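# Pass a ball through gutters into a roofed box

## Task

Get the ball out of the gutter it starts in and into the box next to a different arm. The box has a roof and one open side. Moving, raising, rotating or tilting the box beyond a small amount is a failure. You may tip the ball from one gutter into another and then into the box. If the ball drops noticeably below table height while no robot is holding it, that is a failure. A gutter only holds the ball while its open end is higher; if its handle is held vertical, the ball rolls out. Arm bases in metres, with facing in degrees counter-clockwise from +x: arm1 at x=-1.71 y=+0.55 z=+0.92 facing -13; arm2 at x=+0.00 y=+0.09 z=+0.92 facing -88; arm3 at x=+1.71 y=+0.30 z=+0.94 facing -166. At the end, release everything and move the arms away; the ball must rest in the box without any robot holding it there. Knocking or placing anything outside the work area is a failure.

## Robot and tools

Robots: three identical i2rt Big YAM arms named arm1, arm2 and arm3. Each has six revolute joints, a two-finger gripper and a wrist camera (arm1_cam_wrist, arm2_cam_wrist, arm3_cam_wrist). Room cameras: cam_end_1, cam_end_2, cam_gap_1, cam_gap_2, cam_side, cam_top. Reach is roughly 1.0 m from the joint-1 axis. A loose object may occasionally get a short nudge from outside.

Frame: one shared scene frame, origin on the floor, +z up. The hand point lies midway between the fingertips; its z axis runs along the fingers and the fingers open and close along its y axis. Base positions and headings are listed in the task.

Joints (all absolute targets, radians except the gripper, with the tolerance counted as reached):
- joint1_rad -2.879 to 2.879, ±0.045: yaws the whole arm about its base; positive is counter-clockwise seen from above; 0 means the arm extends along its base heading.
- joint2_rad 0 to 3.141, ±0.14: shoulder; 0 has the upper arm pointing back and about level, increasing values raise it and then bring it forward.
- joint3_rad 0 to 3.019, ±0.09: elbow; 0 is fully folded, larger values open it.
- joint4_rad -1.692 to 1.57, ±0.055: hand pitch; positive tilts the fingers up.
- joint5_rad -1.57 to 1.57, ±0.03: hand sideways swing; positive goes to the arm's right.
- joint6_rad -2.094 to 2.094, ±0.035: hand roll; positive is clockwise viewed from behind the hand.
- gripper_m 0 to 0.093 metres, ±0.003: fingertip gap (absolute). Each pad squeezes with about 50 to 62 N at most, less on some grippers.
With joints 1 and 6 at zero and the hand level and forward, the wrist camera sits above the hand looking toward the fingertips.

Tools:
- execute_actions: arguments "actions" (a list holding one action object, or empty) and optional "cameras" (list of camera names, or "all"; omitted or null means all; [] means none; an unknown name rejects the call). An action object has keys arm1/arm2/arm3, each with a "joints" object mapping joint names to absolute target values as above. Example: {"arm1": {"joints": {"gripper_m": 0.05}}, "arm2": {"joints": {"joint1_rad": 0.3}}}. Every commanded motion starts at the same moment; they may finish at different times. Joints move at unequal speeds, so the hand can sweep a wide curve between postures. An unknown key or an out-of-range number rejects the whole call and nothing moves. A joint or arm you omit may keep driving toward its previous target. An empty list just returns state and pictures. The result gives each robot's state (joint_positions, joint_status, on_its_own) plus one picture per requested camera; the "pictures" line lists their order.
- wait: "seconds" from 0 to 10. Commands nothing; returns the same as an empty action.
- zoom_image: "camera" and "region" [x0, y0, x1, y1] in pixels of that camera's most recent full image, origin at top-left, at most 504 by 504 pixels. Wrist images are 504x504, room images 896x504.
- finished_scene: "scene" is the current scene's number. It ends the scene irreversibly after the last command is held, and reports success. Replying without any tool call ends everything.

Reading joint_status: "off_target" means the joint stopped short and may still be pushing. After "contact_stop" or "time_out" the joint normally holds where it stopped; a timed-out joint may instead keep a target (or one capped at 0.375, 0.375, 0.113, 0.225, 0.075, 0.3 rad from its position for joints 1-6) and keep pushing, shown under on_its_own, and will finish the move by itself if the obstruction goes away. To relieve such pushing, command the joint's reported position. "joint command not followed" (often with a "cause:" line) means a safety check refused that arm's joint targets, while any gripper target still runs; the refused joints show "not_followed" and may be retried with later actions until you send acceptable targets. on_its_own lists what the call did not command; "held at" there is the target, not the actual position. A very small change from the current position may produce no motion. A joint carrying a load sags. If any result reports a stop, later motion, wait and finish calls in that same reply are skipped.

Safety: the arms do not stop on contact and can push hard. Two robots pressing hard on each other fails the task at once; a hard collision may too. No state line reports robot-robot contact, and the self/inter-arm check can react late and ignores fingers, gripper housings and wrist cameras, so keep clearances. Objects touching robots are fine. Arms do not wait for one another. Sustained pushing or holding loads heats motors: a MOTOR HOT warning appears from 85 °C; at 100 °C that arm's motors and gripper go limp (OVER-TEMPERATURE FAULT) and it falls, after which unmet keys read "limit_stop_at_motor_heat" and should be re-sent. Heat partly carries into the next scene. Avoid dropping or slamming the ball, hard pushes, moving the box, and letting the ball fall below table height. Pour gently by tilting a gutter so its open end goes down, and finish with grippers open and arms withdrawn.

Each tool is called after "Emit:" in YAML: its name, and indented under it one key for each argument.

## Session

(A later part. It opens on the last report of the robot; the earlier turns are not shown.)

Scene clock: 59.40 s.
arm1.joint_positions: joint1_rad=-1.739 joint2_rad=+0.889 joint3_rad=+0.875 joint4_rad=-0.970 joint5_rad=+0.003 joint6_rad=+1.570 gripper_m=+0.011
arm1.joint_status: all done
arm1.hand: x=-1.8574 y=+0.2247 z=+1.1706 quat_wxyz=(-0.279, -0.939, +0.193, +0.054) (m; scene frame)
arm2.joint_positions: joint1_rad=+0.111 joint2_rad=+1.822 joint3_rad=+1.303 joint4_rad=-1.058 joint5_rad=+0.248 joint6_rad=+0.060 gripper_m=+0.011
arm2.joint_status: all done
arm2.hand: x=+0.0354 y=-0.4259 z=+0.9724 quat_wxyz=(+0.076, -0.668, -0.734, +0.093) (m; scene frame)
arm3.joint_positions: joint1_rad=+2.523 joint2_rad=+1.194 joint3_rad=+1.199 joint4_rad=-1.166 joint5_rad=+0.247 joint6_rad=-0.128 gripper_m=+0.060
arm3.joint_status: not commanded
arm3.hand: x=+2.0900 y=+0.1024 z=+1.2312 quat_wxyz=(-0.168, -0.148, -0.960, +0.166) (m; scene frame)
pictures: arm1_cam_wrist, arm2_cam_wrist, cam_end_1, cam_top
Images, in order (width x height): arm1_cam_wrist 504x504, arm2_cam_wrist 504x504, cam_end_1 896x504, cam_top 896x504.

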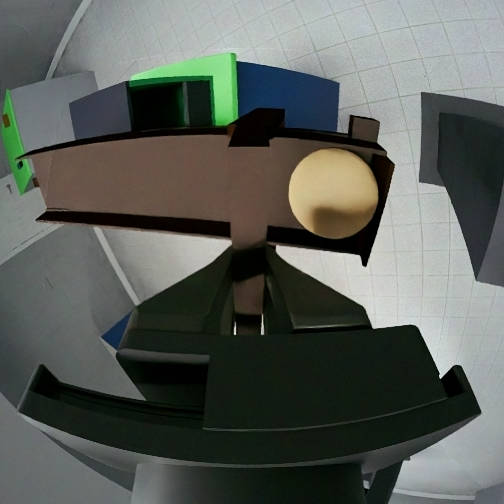

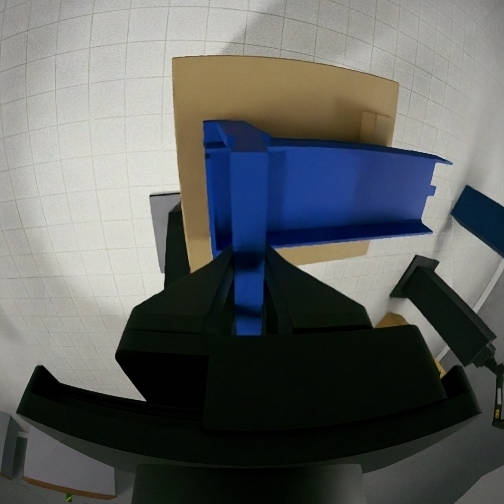

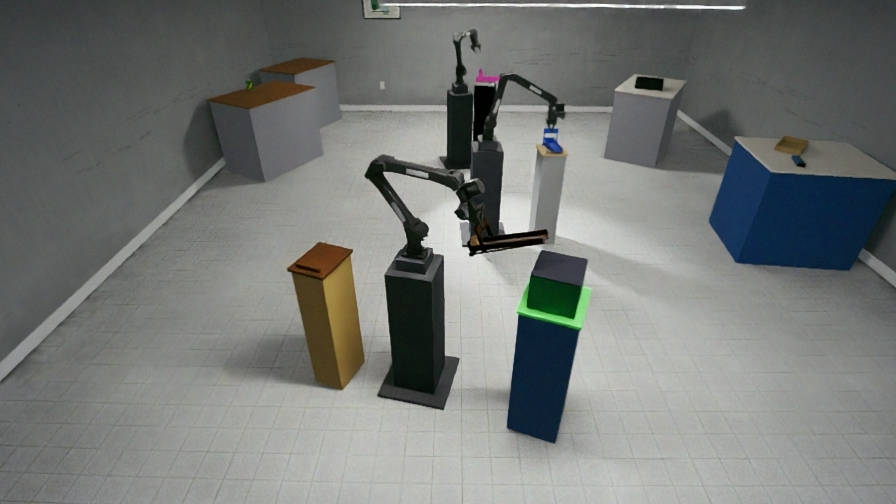

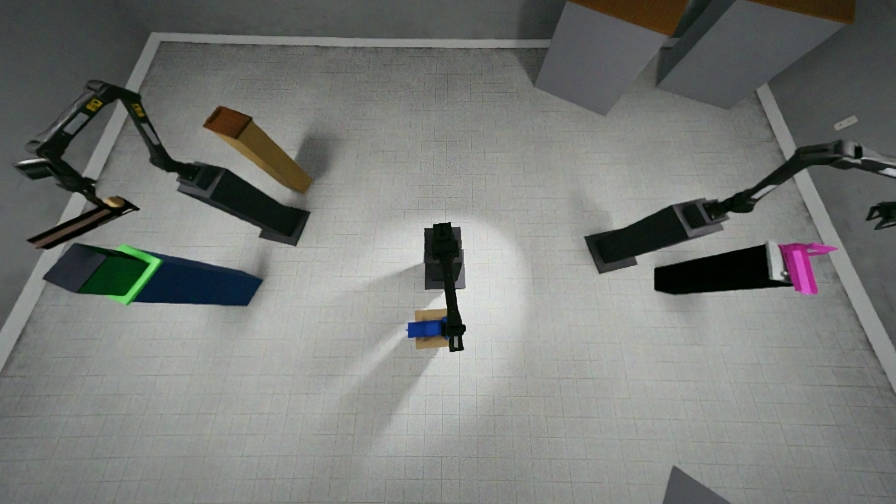

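Emit:
execute_actions:
  actions:
    - {"arm1":{"joints":{"joint3_rad":0.75,"joint4_rad":-1.05}},"arm2":{"joints":{"gripper_m":0.06}}}
  cameras: ["arm1_cam_wrist","cam_end_1"]

Emit:
zoom_image:
  camera: "arm1_cam_wrist"
  region: [0, 40, 240, 280]

Emit:
zoom_image:
  camera: "cam_end_1"
  region: [440, 170, 620, 340]

Scene clock: 61.17 s.
arm1.joint_positions: joint1_rad=-1.739 joint2_rad=+0.888 joint3_rad=+0.738 joint4_rad=-1.054 joint5_rad=+0.003 joint6_rad=+1.570 gripper_m=+0.011
arm1.joint_status: all done
arm1.hand: x=-1.8359 y=+0.2736 z=+1.0943 quat_wxyz=(-0.174, -0.964, +0.197, +0.032) (m; scene frame)
arm2.joint_positions: joint1_rad=+0.111 joint2_rad=+1.822 joint3_rad=+1.303 joint4_rad=-1.058 joint5_rad=+0.249 joint6_rad=+0.060 gripper_m=+0.060
arm2.joint_status: all done
arm2.hand: x=+0.0351 y=-0.4259 z=+0.9725 quat_wxyz=(+0.077, -0.668, -0.734, +0.094) (m; scene frame)
arm3.joint_positions: joint1_rad=+2.523 joint2_rad=+1.194 joint3_rad=+1.199 joint4_rad=-1.166 joint5_rad=+0.247 joint6_rad=-0.128 gripper_m=+0.060
arm3.joint_status: not commanded
arm3.hand: x=+2.0900 y=+0.1024 z=+1.2312 quat_wxyz=(-0.168, -0.148, -0.960, +0.166) (m; scene frame)
pictures: arm1_cam_wrist, cam_end_1
Images, in order (width x height): arm1_cam_wrist 504x504, cam_end_1 896x504.

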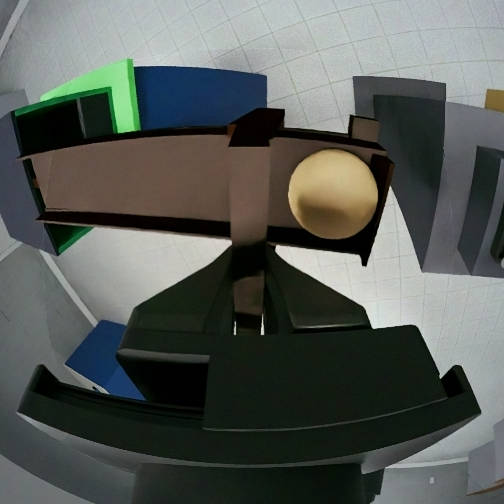

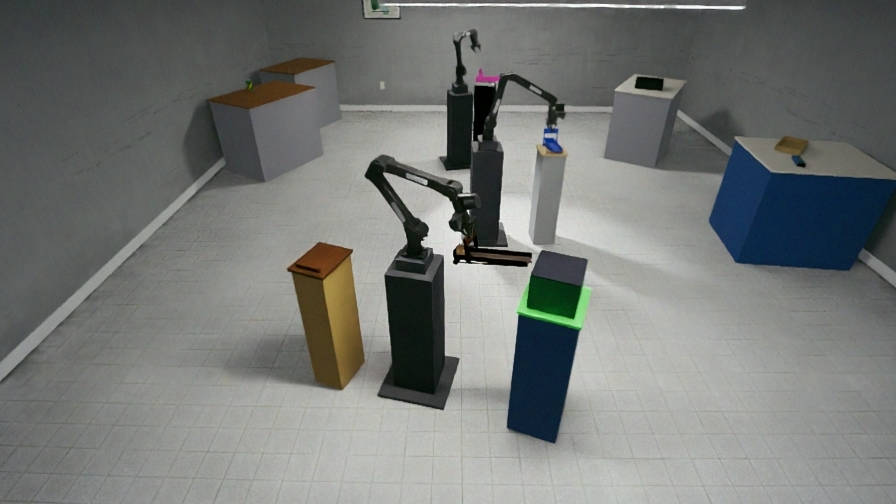

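Region (0, 40, 240, 280) of arm1_cam_wrist's 504x504 image, scaled by 2.100, with more detail than that image has.

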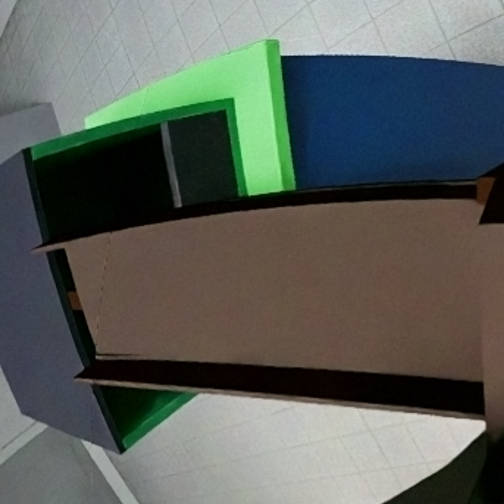

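Region (440, 170, 620, 340) of cam_end_1's 896x504 image, scaled by 2.800, with more detail than that image has.

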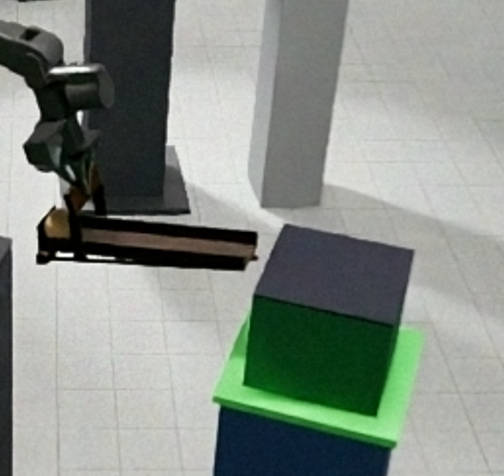

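Emit:
execute_actions:
  actions:
    - {"arm1":{"joints":{"joint1_rad":-1.715,"joint2_rad":0.99,"joint3_rad":0.785}},"arm2":{"joints":{"joint2_rad":1.68,"joint4_rad":-1.18}}}
  cameras: ["arm1_cam_wrist","arm2_cam_wrist"]

Scene clock: 63.47 s.
arm1.joint_positions: joint1_rad=-1.727 joint2_rad=+1.003 joint3_rad=+0.738 joint4_rad=-1.054 joint5_rad=+0.002 joint6_rad=+1.570 gripper_m=+0.011
arm1.joint_status: all done
arm1.hand: x=-1.8333 y=+0.2687 z=+1.0621 quat_wxyz=(-0.119, -0.974, +0.193, +0.020) (m; scene frame)
arm2.joint_positions: joint1_rad=+0.111 joint2_rad=+1.669 joint3_rad=+1.303 joint4_rad=-1.172 joint5_rad=+0.249 joint6_rad=+0.060 gripper_m=+0.060
arm2.joint_status: all done
arm2.hand: x=+0.0314 y=-0.4050 z=+1.0454 quat_wxyz=(+0.062, -0.670, -0.732, +0.106) (m; scene frame)
arm3.joint_positions: joint1_rad=+2.523 joint2_rad=+1.194 joint3_rad=+1.199 joint4_rad=-1.166 joint5_rad=+0.247 joint6_rad=-0.128 gripper_m=+0.060
arm3.joint_status: not commanded
arm3.hand: x=+2.0900 y=+0.1024 z=+1.2312 quat_wxyz=(-0.168, -0.148, -0.960, +0.166) (m; scene frame)
pictures: arm1_cam_wrist, arm2_cam_wrist
Images, in order (width x height): arm1_cam_wrist 504x504, arm2_cam_wrist 504x504.

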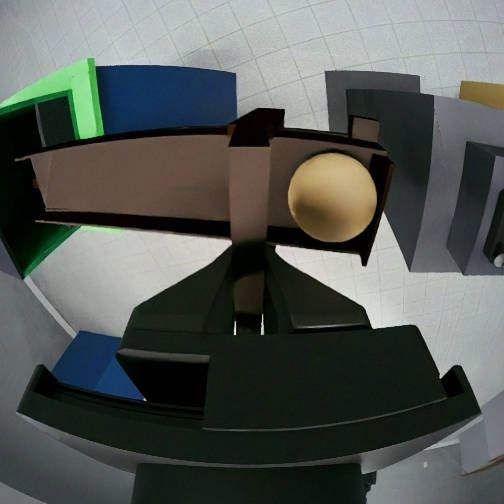

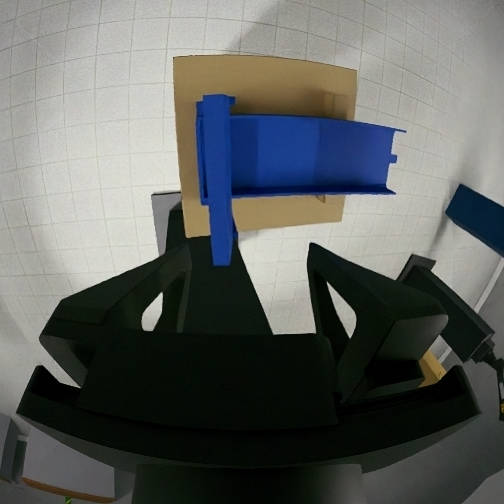

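Emit:
execute_actions:
  actions: []

Scene clock: 64.03 s.
arm1.joint_positions: joint1_rad=-1.727 joint2_rad=+1.003 joint3_rad=+0.738 joint4_rad=-1.054 joint5_rad=+0.002 joint6_rad=+1.570 gripper_m=+0.011
arm1.joint_status: all done
arm1.hand: x=-1.8333 y=+0.2687 z=+1.0621 quat_wxyz=(-0.119, -0.974, +0.193, +0.020) (m; scene frame)
arm2.joint_positions: joint1_rad=+0.111 joint2_rad=+1.669 joint3_rad=+1.303 joint4_rad=-1.172 joint5_rad=+0.249 joint6_rad=+0.060 gripper_m=+0.060
arm2.joint_status: all done
arm2.hand: x=+0.0314 y=-0.4050 z=+1.0454 quat_wxyz=(+0.062, -0.670, -0.732, +0.106) (m; scene frame)
arm3.joint_positions: joint1_rad=+2.523 joint2_rad=+1.194 joint3_rad=+1.199 joint4_rad=-1.166 joint5_rad=+0.247 joint6_rad=-0.128 gripper_m=+0.060
arm3.joint_status: not commanded
arm3.hand: x=+2.0900 y=+0.1024 z=+1.2312 quat_wxyz=(-0.168, -0.148, -0.960, +0.166) (m; scene frame)
pictures: arm1_cam_wrist, arm2_cam_wrist, arm3_cam_wrist, cam_end_1, cam_end_2, cam_gap_1, cam_gap_2, cam_side, cam_top
Images, in order (width x height): arm1_cam_wrist 504x504, arm2_cam_wrist 504x504, arm3_cam_wrist 504x504, cam_end_1 896x504, cam_end_2 896x504, cam_gap_1 896x504, cam_gap_2 896x504, cam_side 896x504, cam_top 896x504.

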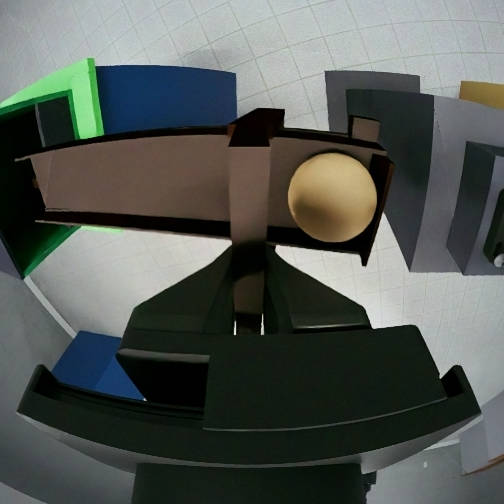

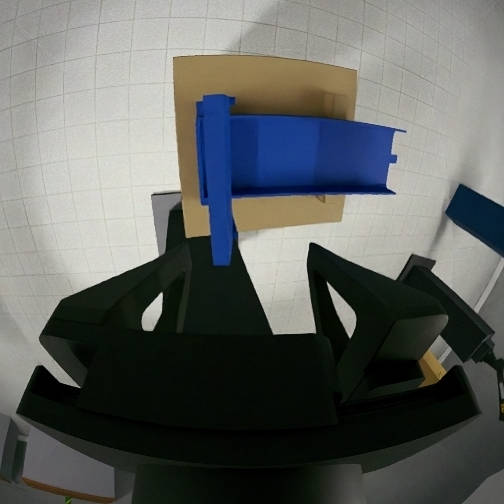

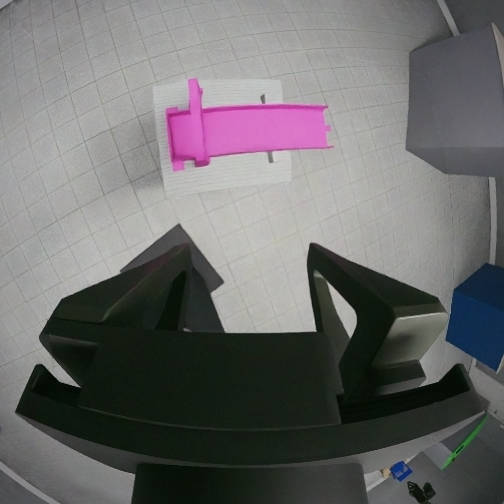

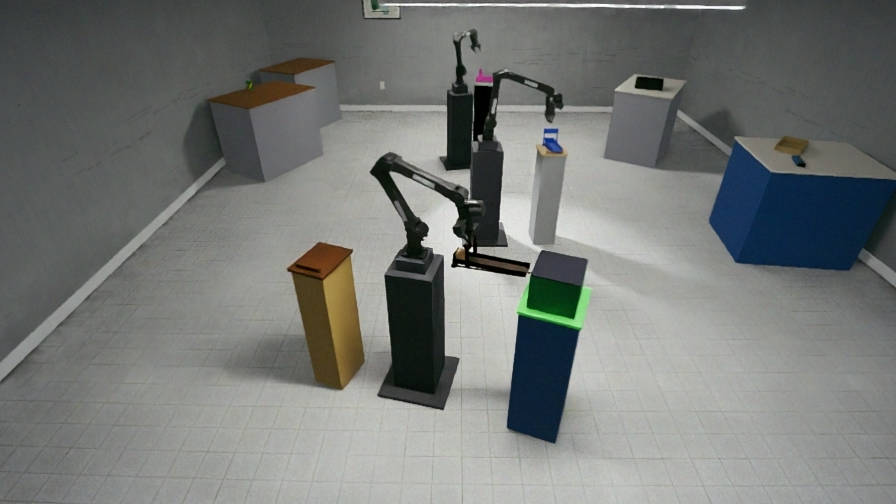

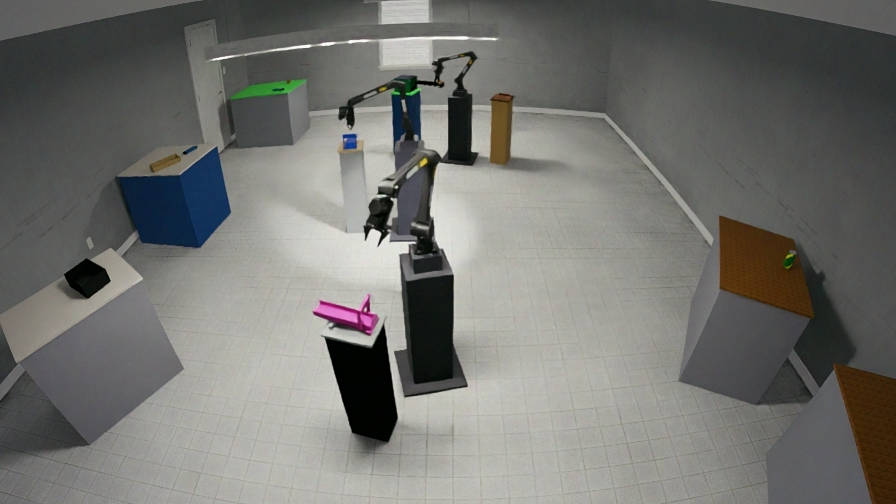

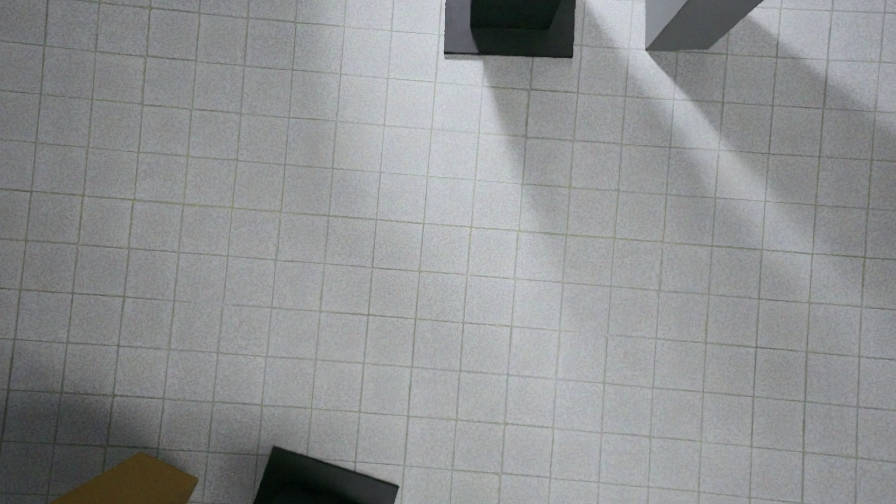

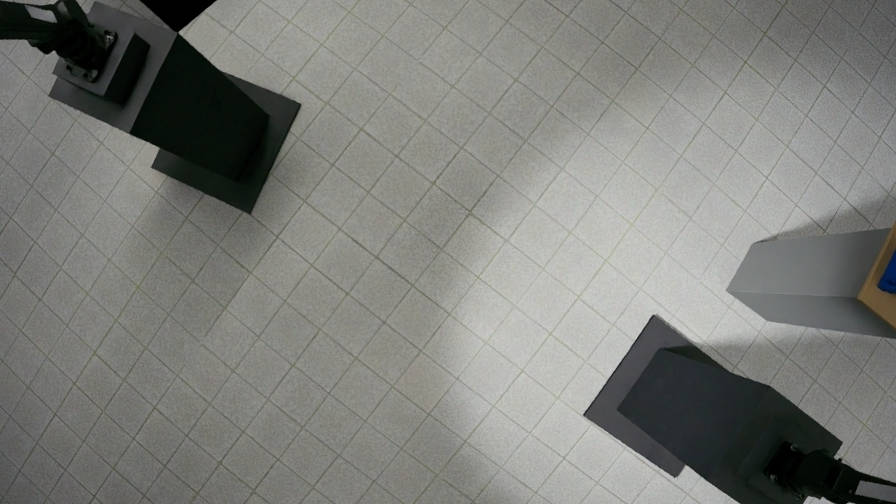

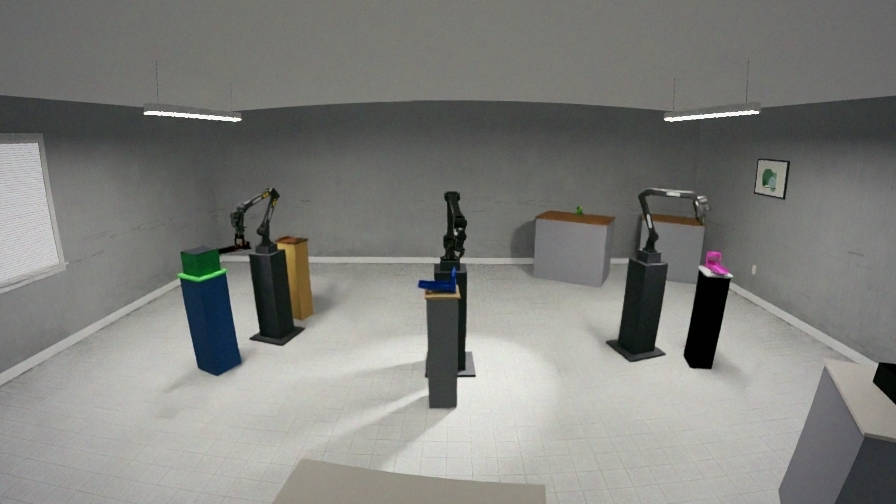

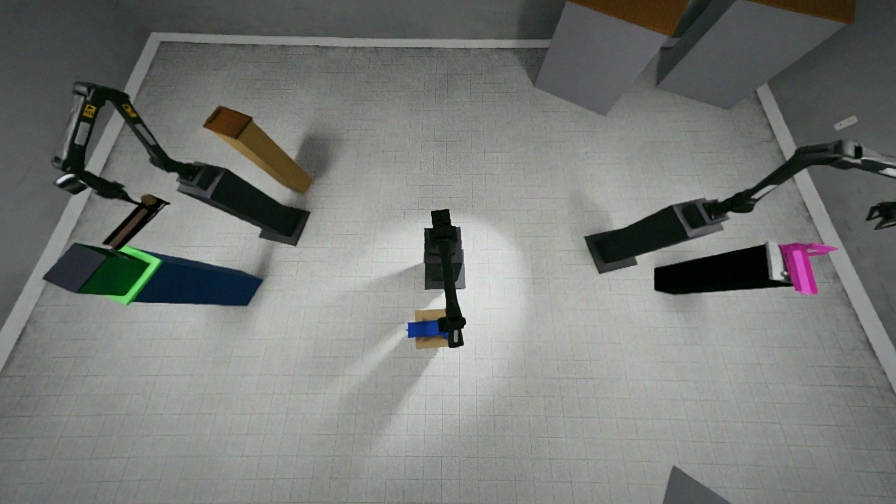

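Emit:
execute_actions:
  actions:
    - {"arm1":{"joints":{"joint2_rad":1.09,"joint3_rad":0.875,"joint4_rad":-1.045}},"arm2":{"joints":{"joint2_rad":1.45,"joint4_rad":-1.3}}}
  cameras: ["arm1_cam_wrist","cam_end_1"]

Scene clock: 65.40 s.
arm1.joint_positions: joint1_rad=-1.727 joint2_rad=+1.098 joint3_rad=+0.802 joint4_rad=-1.054 joint5_rad=+0.002 joint6_rad=+1.570 gripper_m=+0.011
arm1.joint_status: all done
arm1.hand: x=-1.8424 y=+0.2465 z=+1.0614 quat_wxyz=(-0.104, -0.976, +0.193, +0.017) (m; scene frame)
arm2.joint_positions: joint1_rad=+0.111 joint2_rad=+1.429 joint3_rad=+1.303 joint4_rad=-1.293 joint5_rad=+0.250 joint6_rad=+0.060 gripper_m=+0.060
arm2.joint_status: all done
arm2.hand: x=+0.0246 y=-0.3650 z=+1.1508 quat_wxyz=(+0.016, -0.674, -0.725, +0.143) (m; scene frame)
arm3.joint_positions: joint1_rad=+2.523 joint2_rad=+1.194 joint3_rad=+1.199 joint4_rad=-1.166 joint5_rad=+0.247 joint6_rad=-0.128 gripper_m=+0.060
arm3.joint_status: not commanded
arm3.hand: x=+2.0900 y=+0.1024 z=+1.2312 quat_wxyz=(-0.168, -0.148, -0.960, +0.166) (m; scene frame)
pictures: arm1_cam_wrist, cam_end_1
Images, in order (width x height): arm1_cam_wrist 504x504, cam_end_1 896x504.

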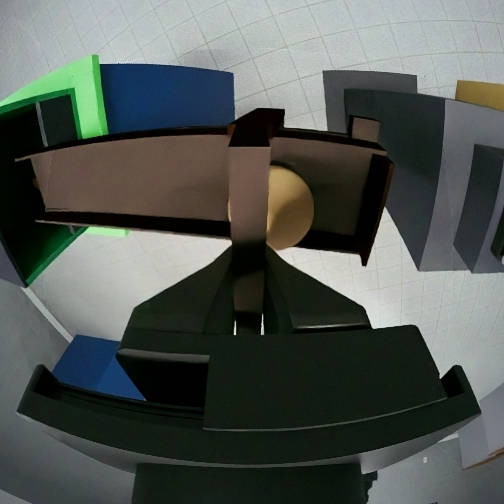

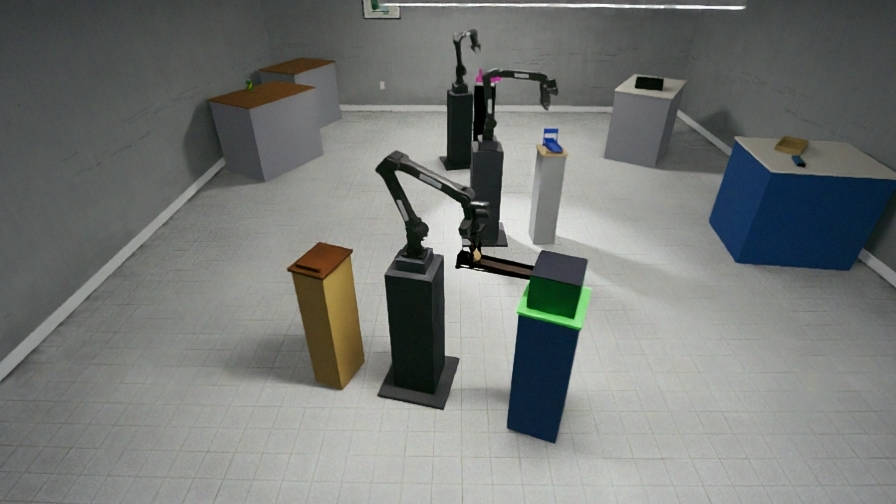

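Emit:
execute_actions:
  actions:
    - {"arm1":{"joints":{"joint4_rad":-1.0}}}
  cameras: ["arm1_cam_wrist"]

Scene clock: 66.10 s.
arm1.joint_positions: joint1_rad=-1.727 joint2_rad=+1.098 joint3_rad=+0.802 joint4_rad=-1.020 joint5_rad=+0.002 joint6_rad=+1.570 gripper_m=+0.011
arm1.joint_status: all done
arm1.hand: x=-1.8455 y=+0.2390 z=+1.0632 quat_wxyz=(-0.120, -0.974, +0.192, +0.020) (m; scene frame)
arm2.joint_positions: joint1_rad=+0.111 joint2_rad=+1.429 joint3_rad=+1.303 joint4_rad=-1.293 joint5_rad=+0.250 joint6_rad=+0.060 gripper_m=+0.060
arm2.joint_status: not commanded
arm2.hand: x=+0.0246 y=-0.3650 z=+1.1508 quat_wxyz=(+0.016, -0.674, -0.725, +0.143) (m; scene frame)
arm3.joint_positions: joint1_rad=+2.523 joint2_rad=+1.194 joint3_rad=+1.199 joint4_rad=-1.166 joint5_rad=+0.247 joint6_rad=-0.128 gripper_m=+0.060
arm3.joint_status: not commanded
arm3.hand: x=+2.0900 y=+0.1024 z=+1.2312 quat_wxyz=(-0.168, -0.148, -0.960, +0.166) (m; scene frame)
pictures: arm1_cam_wrist
Images, in order (width x height): arm1_cam_wrist 504x504.

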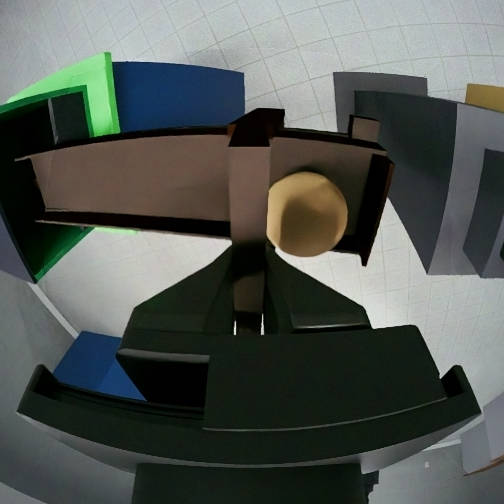

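Emit:
execute_actions:
  actions:
    - {"arm1":{"joints":{"joint2_rad":1.212,"joint3_rad":0.966,"joint4_rad":-0.98}}}
  cameras: ["arm1_cam_wrist","cam_end_1"]

Scene clock: 67.50 s.
arm1.joint_positions: joint1_rad=-1.727 joint2_rad=+1.218 joint3_rad=+0.901 joint4_rad=-0.992 joint5_rad=+0.002 joint6_rad=+1.570 gripper_m=+0.011
arm1.joint_status: all done
arm1.hand: x=-1.8622 y=+0.1983 z=+1.0662 quat_wxyz=(-0.124, -0.973, +0.192, +0.021) (m; scene frame)
arm2.joint_positions: joint1_rad=+0.111 joint2_rad=+1.429 joint3_rad=+1.303 joint4_rad=-1.293 joint5_rad=+0.250 joint6_rad=+0.060 gripper_m=+0.060
arm2.joint_status: not commanded
arm2.hand: x=+0.0246 y=-0.3650 z=+1.1508 quat_wxyz=(+0.016, -0.674, -0.725, +0.143) (m; scene frame)
arm3.joint_positions: joint1_rad=+2.523 joint2_rad=+1.194 joint3_rad=+1.199 joint4_rad=-1.166 joint5_rad=+0.247 joint6_rad=-0.128 gripper_m=+0.060
arm3.joint_status: not commanded
arm3.hand: x=+2.0900 y=+0.1024 z=+1.2312 quat_wxyz=(-0.168, -0.148, -0.960, +0.166) (m; scene frame)
pictures: arm1_cam_wrist, cam_end_1
Images, in order (width x height): arm1_cam_wrist 504x504, cam_end_1 896x504.

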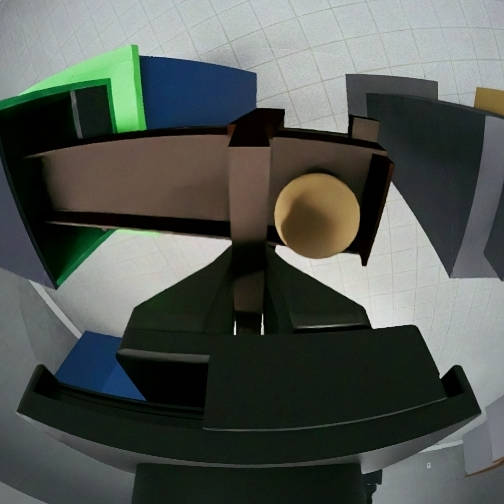

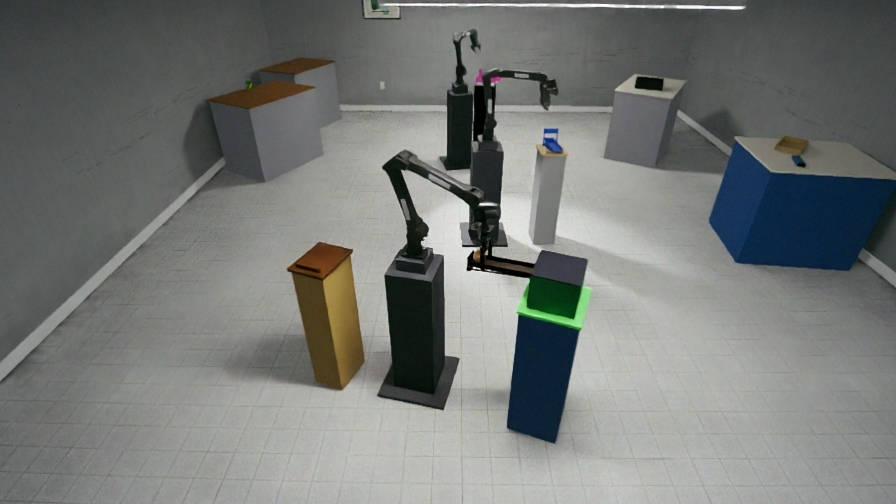

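Emit:
execute_actions:
  actions:
    - {"arm1":{"joints":{"joint2_rad":1.35,"joint3_rad":1.08,"joint4_rad":-0.985}}}
  cameras: ["arm1_cam_wrist","cam_end_1"]

Scene clock: 68.73 s.
arm1.joint_positions: joint1_rad=-1.727 joint2_rad=+1.357 joint3_rad=+1.016 joint4_rad=-0.992 joint5_rad=+0.002 joint6_rad=+1.570 gripper_m=+0.011
arm1.joint_status: all done
arm1.hand: x=-1.8790 y=+0.1572 z=+1.0611 quat_wxyz=(-0.112, -0.975, +0.193, +0.018) (m; scene frame)
arm2.joint_positions: joint1_rad=+0.111 joint2_rad=+1.429 joint3_rad=+1.303 joint4_rad=-1.293 joint5_rad=+0.250 joint6_rad=+0.060 gripper_m=+0.060
arm2.joint_status: not commanded
arm2.hand: x=+0.0246 y=-0.3650 z=+1.1508 quat_wxyz=(+0.016, -0.674, -0.725, +0.143) (m; scene frame)
arm3.joint_positions: joint1_rad=+2.523 joint2_rad=+1.194 joint3_rad=+1.199 joint4_rad=-1.166 joint5_rad=+0.247 joint6_rad=-0.128 gripper_m=+0.060
arm3.joint_status: not commanded
arm3.hand: x=+2.0900 y=+0.1024 z=+1.2312 quat_wxyz=(-0.168, -0.148, -0.960, +0.166) (m; scene frame)
pictures: arm1_cam_wrist, cam_end_1
Images, in order (width x height): arm1_cam_wrist 504x504, cam_end_1 896x504.

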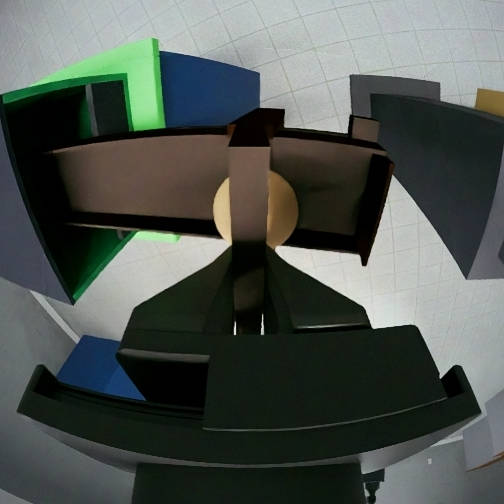

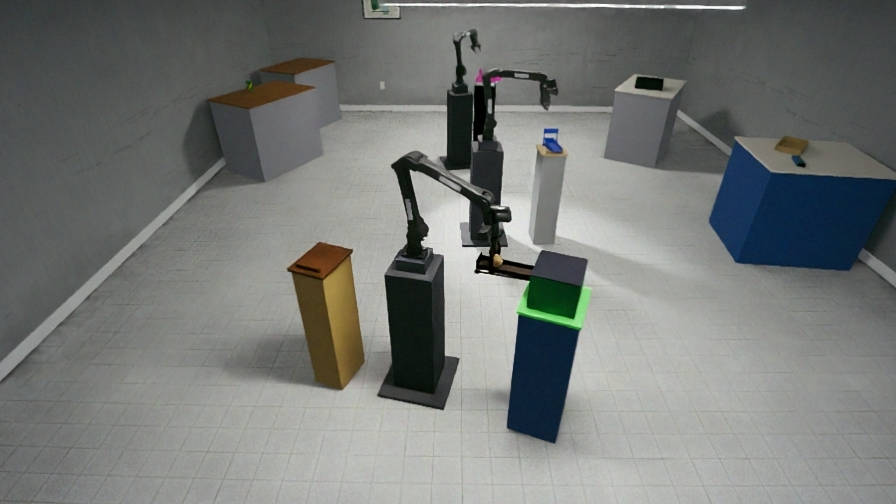

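Emit:
execute_actions:
  actions:
    - {"arm1":{"joints":{"joint4_rad":-1.112}}}
  cameras: ["arm1_cam_wrist"]

Emit:
execute_actions:
  actions: []
  cameras: ["arm1_cam_wrist","cam_end_1"]

Scene clock: 69.60 s.
arm1.joint_positions: joint1_rad=-1.727 joint2_rad=+1.357 joint3_rad=+1.016 joint4_rad=-1.103 joint5_rad=+0.002 joint6_rad=+1.570 gripper_m=+0.011
arm1.joint_status: all done
arm1.hand: x=-1.8688 y=+0.1821 z=+1.0564 quat_wxyz=(-0.058, -0.979, +0.193, +0.008) (m; scene frame)
arm2.joint_positions: joint1_rad=+0.111 joint2_rad=+1.429 joint3_rad=+1.303 joint4_rad=-1.293 joint5_rad=+0.250 joint6_rad=+0.060 gripper_m=+0.060
arm2.joint_status: not commanded
arm2.hand: x=+0.0246 y=-0.3650 z=+1.1508 quat_wxyz=(+0.016, -0.674, -0.725, +0.143) (m; scene frame)
arm3.joint_positions: joint1_rad=+2.523 joint2_rad=+1.194 joint3_rad=+1.199 joint4_rad=-1.166 joint5_rad=+0.247 joint6_rad=-0.128 gripper_m=+0.060
arm3.joint_status: not commanded
arm3.hand: x=+2.0900 y=+0.1024 z=+1.2312 quat_wxyz=(-0.168, -0.148, -0.960, +0.166) (m; scene frame)
pictures: arm1_cam_wrist
Images, in order (width x height): arm1_cam_wrist 504x504.

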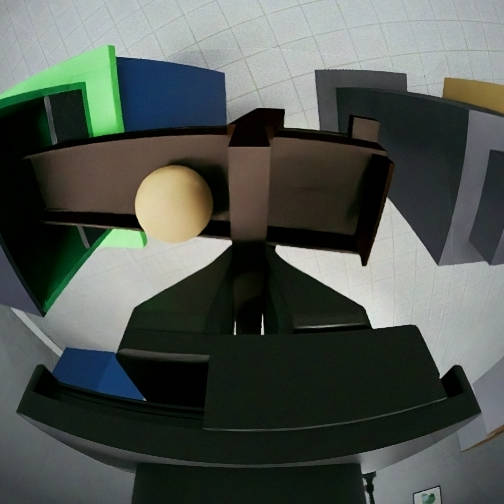

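Scene clock: 69.60 s.
arm1.joint_positions: joint1_rad=-1.727 joint2_rad=+1.357 joint3_rad=+1.016 joint4_rad=-1.103 joint5_rad=+0.002 joint6_rad=+1.570 gripper_m=+0.011
arm1.joint_status: all done
arm1.hand: x=-1.8688 y=+0.1821 z=+1.0564 quat_wxyz=(-0.058, -0.979, +0.193, +0.008) (m; scene frame)
arm2.joint_positions: joint1_rad=+0.111 joint2_rad=+1.429 joint3_rad=+1.303 joint4_rad=-1.293 joint5_rad=+0.250 joint6_rad=+0.060 gripper_m=+0.060
arm2.joint_status: not commanded
arm2.hand: x=+0.0246 y=-0.3650 z=+1.1508 quat_wxyz=(+0.016, -0.674, -0.725, +0.143) (m; scene frame)
arm3.joint_positions: joint1_rad=+2.523 joint2_rad=+1.194 joint3_rad=+1.199 joint4_rad=-1.166 joint5_rad=+0.247 joint6_rad=-0.128 gripper_m=+0.060
arm3.joint_status: not commanded
arm3.hand: x=+2.0900 y=+0.1024 z=+1.2312 quat_wxyz=(-0.168, -0.148, -0.960, +0.166) (m; scene frame)
pictures: arm1_cam_wrist, cam_end_1
Images, in order (width x height): arm1_cam_wrist 504x504, cam_end_1 896x504.

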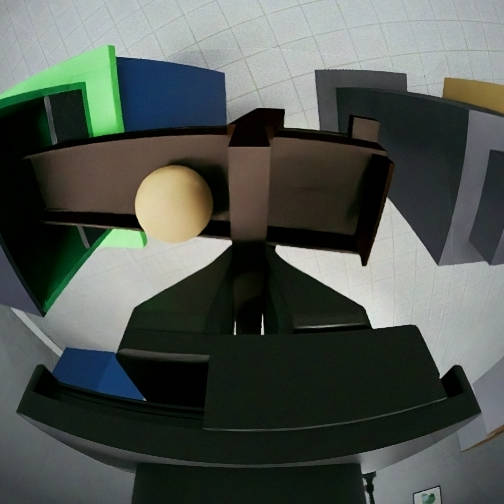

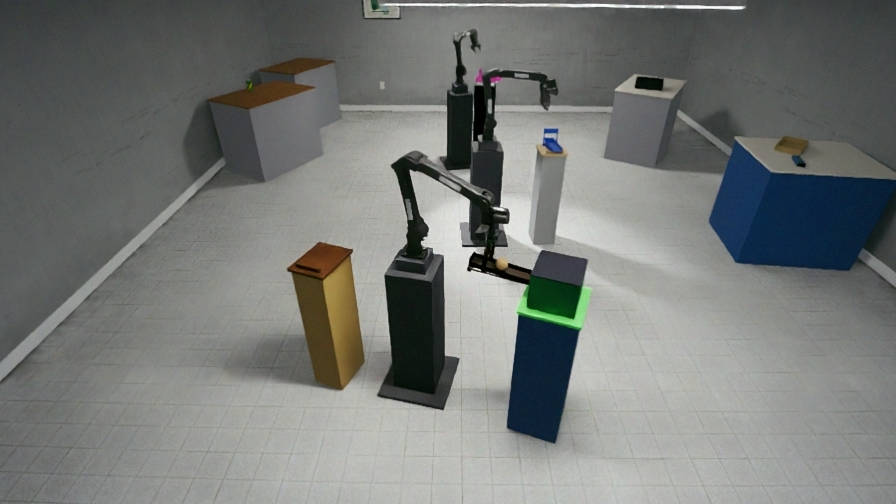

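Emit:
wait:
  seconds: 1.5

Scene clock: 71.10 s.
arm1.joint_positions: joint1_rad=-1.727 joint2_rad=+1.357 joint3_rad=+1.016 joint4_rad=-1.104 joint5_rad=+0.002 joint6_rad=+1.570 gripper_m=+0.011
arm1.joint_status: all done
arm1.hand: x=-1.8688 y=+0.1822 z=+1.0564 quat_wxyz=(-0.057, -0.979, +0.193, +0.008) (m; scene frame)
arm2.joint_positions: joint1_rad=+0.111 joint2_rad=+1.429 joint3_rad=+1.303 joint4_rad=-1.293 joint5_rad=+0.250 joint6_rad=+0.060 gripper_m=+0.060
arm2.joint_status: not commanded
arm2.hand: x=+0.0246 y=-0.3650 z=+1.1508 quat_wxyz=(+0.016, -0.674, -0.725, +0.143) (m; scene frame)
arm3.joint_positions: joint1_rad=+2.523 joint2_rad=+1.194 joint3_rad=+1.199 joint4_rad=-1.166 joint5_rad=+0.247 joint6_rad=-0.128 gripper_m=+0.060
arm3.joint_status: not commanded
arm3.hand: x=+2.0900 y=+0.1024 z=+1.2312 quat_wxyz=(-0.168, -0.148, -0.960, +0.166) (m; scene frame)
wait: 1.50 s; at rest by 0.27 s
pictures: arm1_cam_wrist, arm2_cam_wrist, arm3_cam_wrist, cam_end_1, cam_end_2, cam_gap_1, cam_gap_2, cam_side, cam_top
Images, in order (width x height): arm1_cam_wrist 504x504, arm2_cam_wrist 504x504, arm3_cam_wrist 504x504, cam_end_1 896x504, cam_end_2 896x504, cam_gap_1 896x504, cam_gap_2 896x504, cam_side 896x504, cam_top 896x504.

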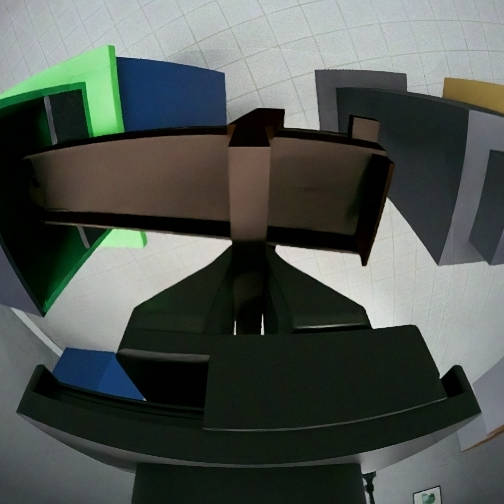

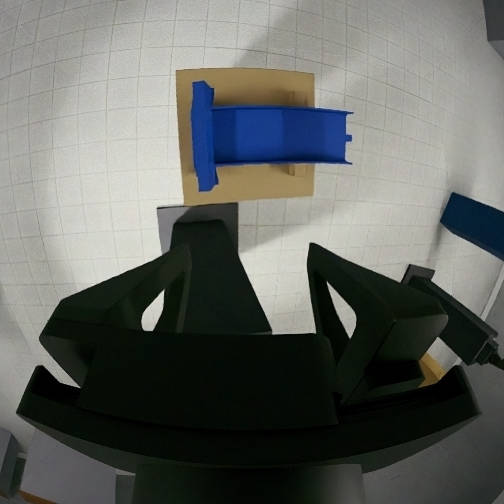

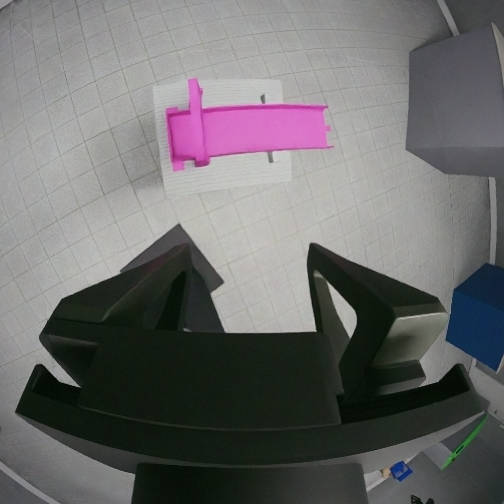

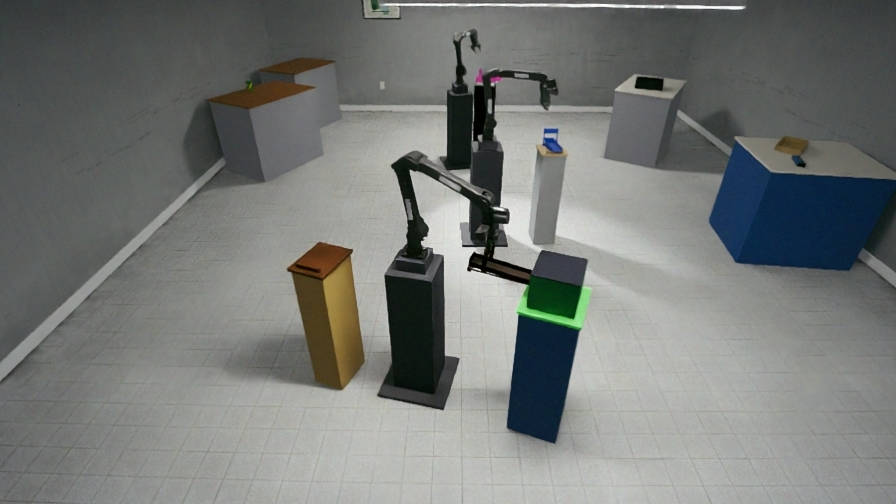

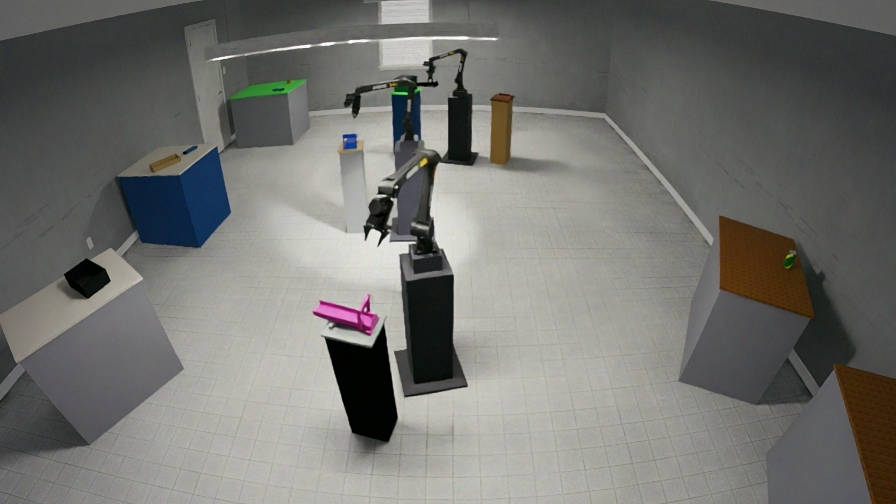

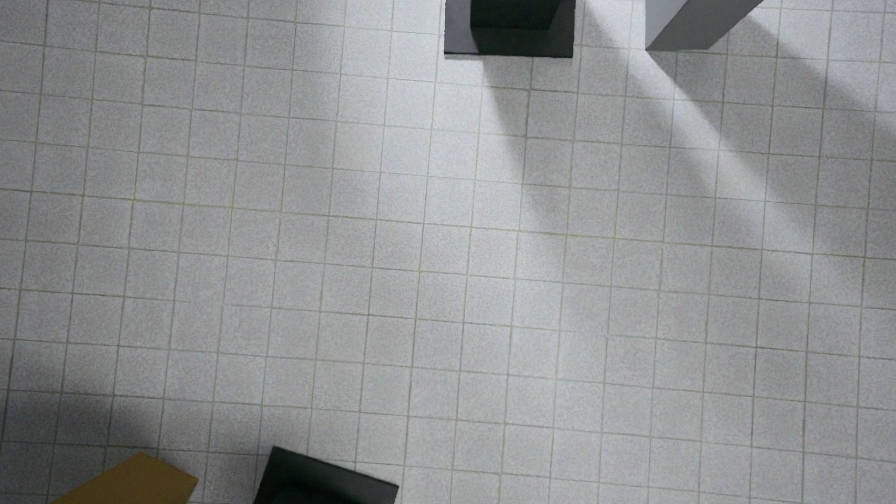

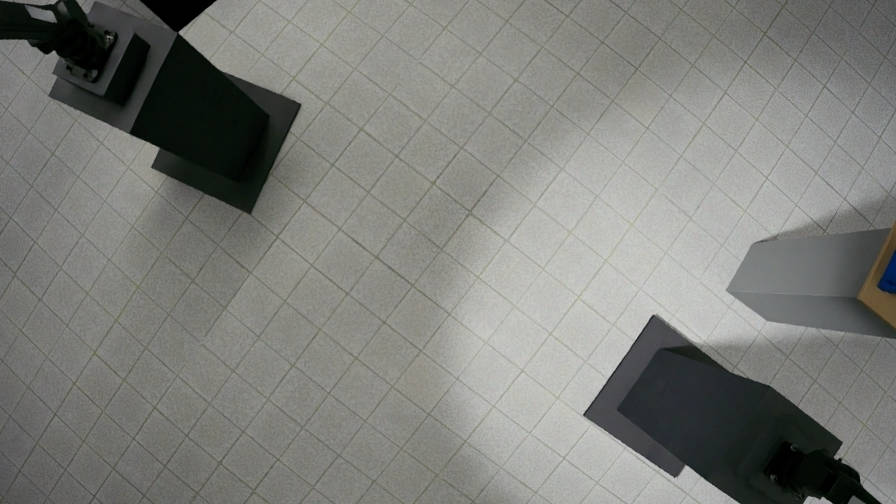

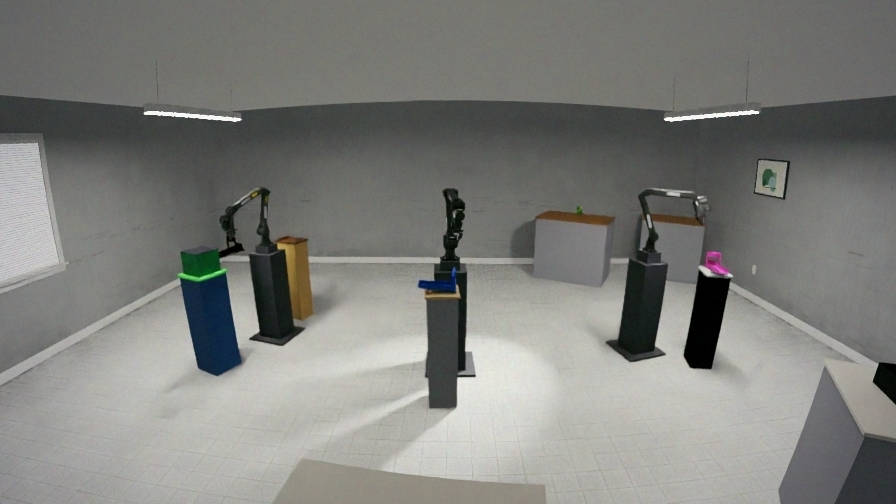

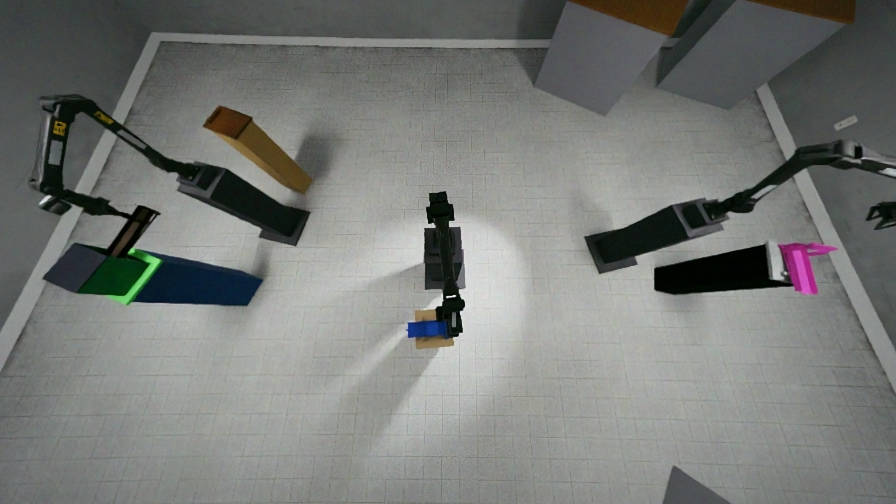

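Emit:
zoom_image:
  camera: "arm1_cam_wrist"
  region: [0, 60, 180, 320]

Region (0, 60, 180, 320) of arm1_cam_wrist's 504x504 image, scaled by 1.938, with more detail than that image has; it fills the left 349 columns of this view, and the rest is white.

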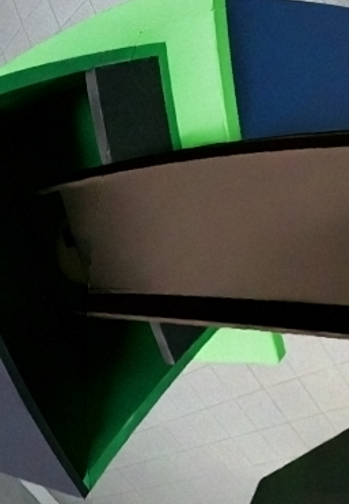

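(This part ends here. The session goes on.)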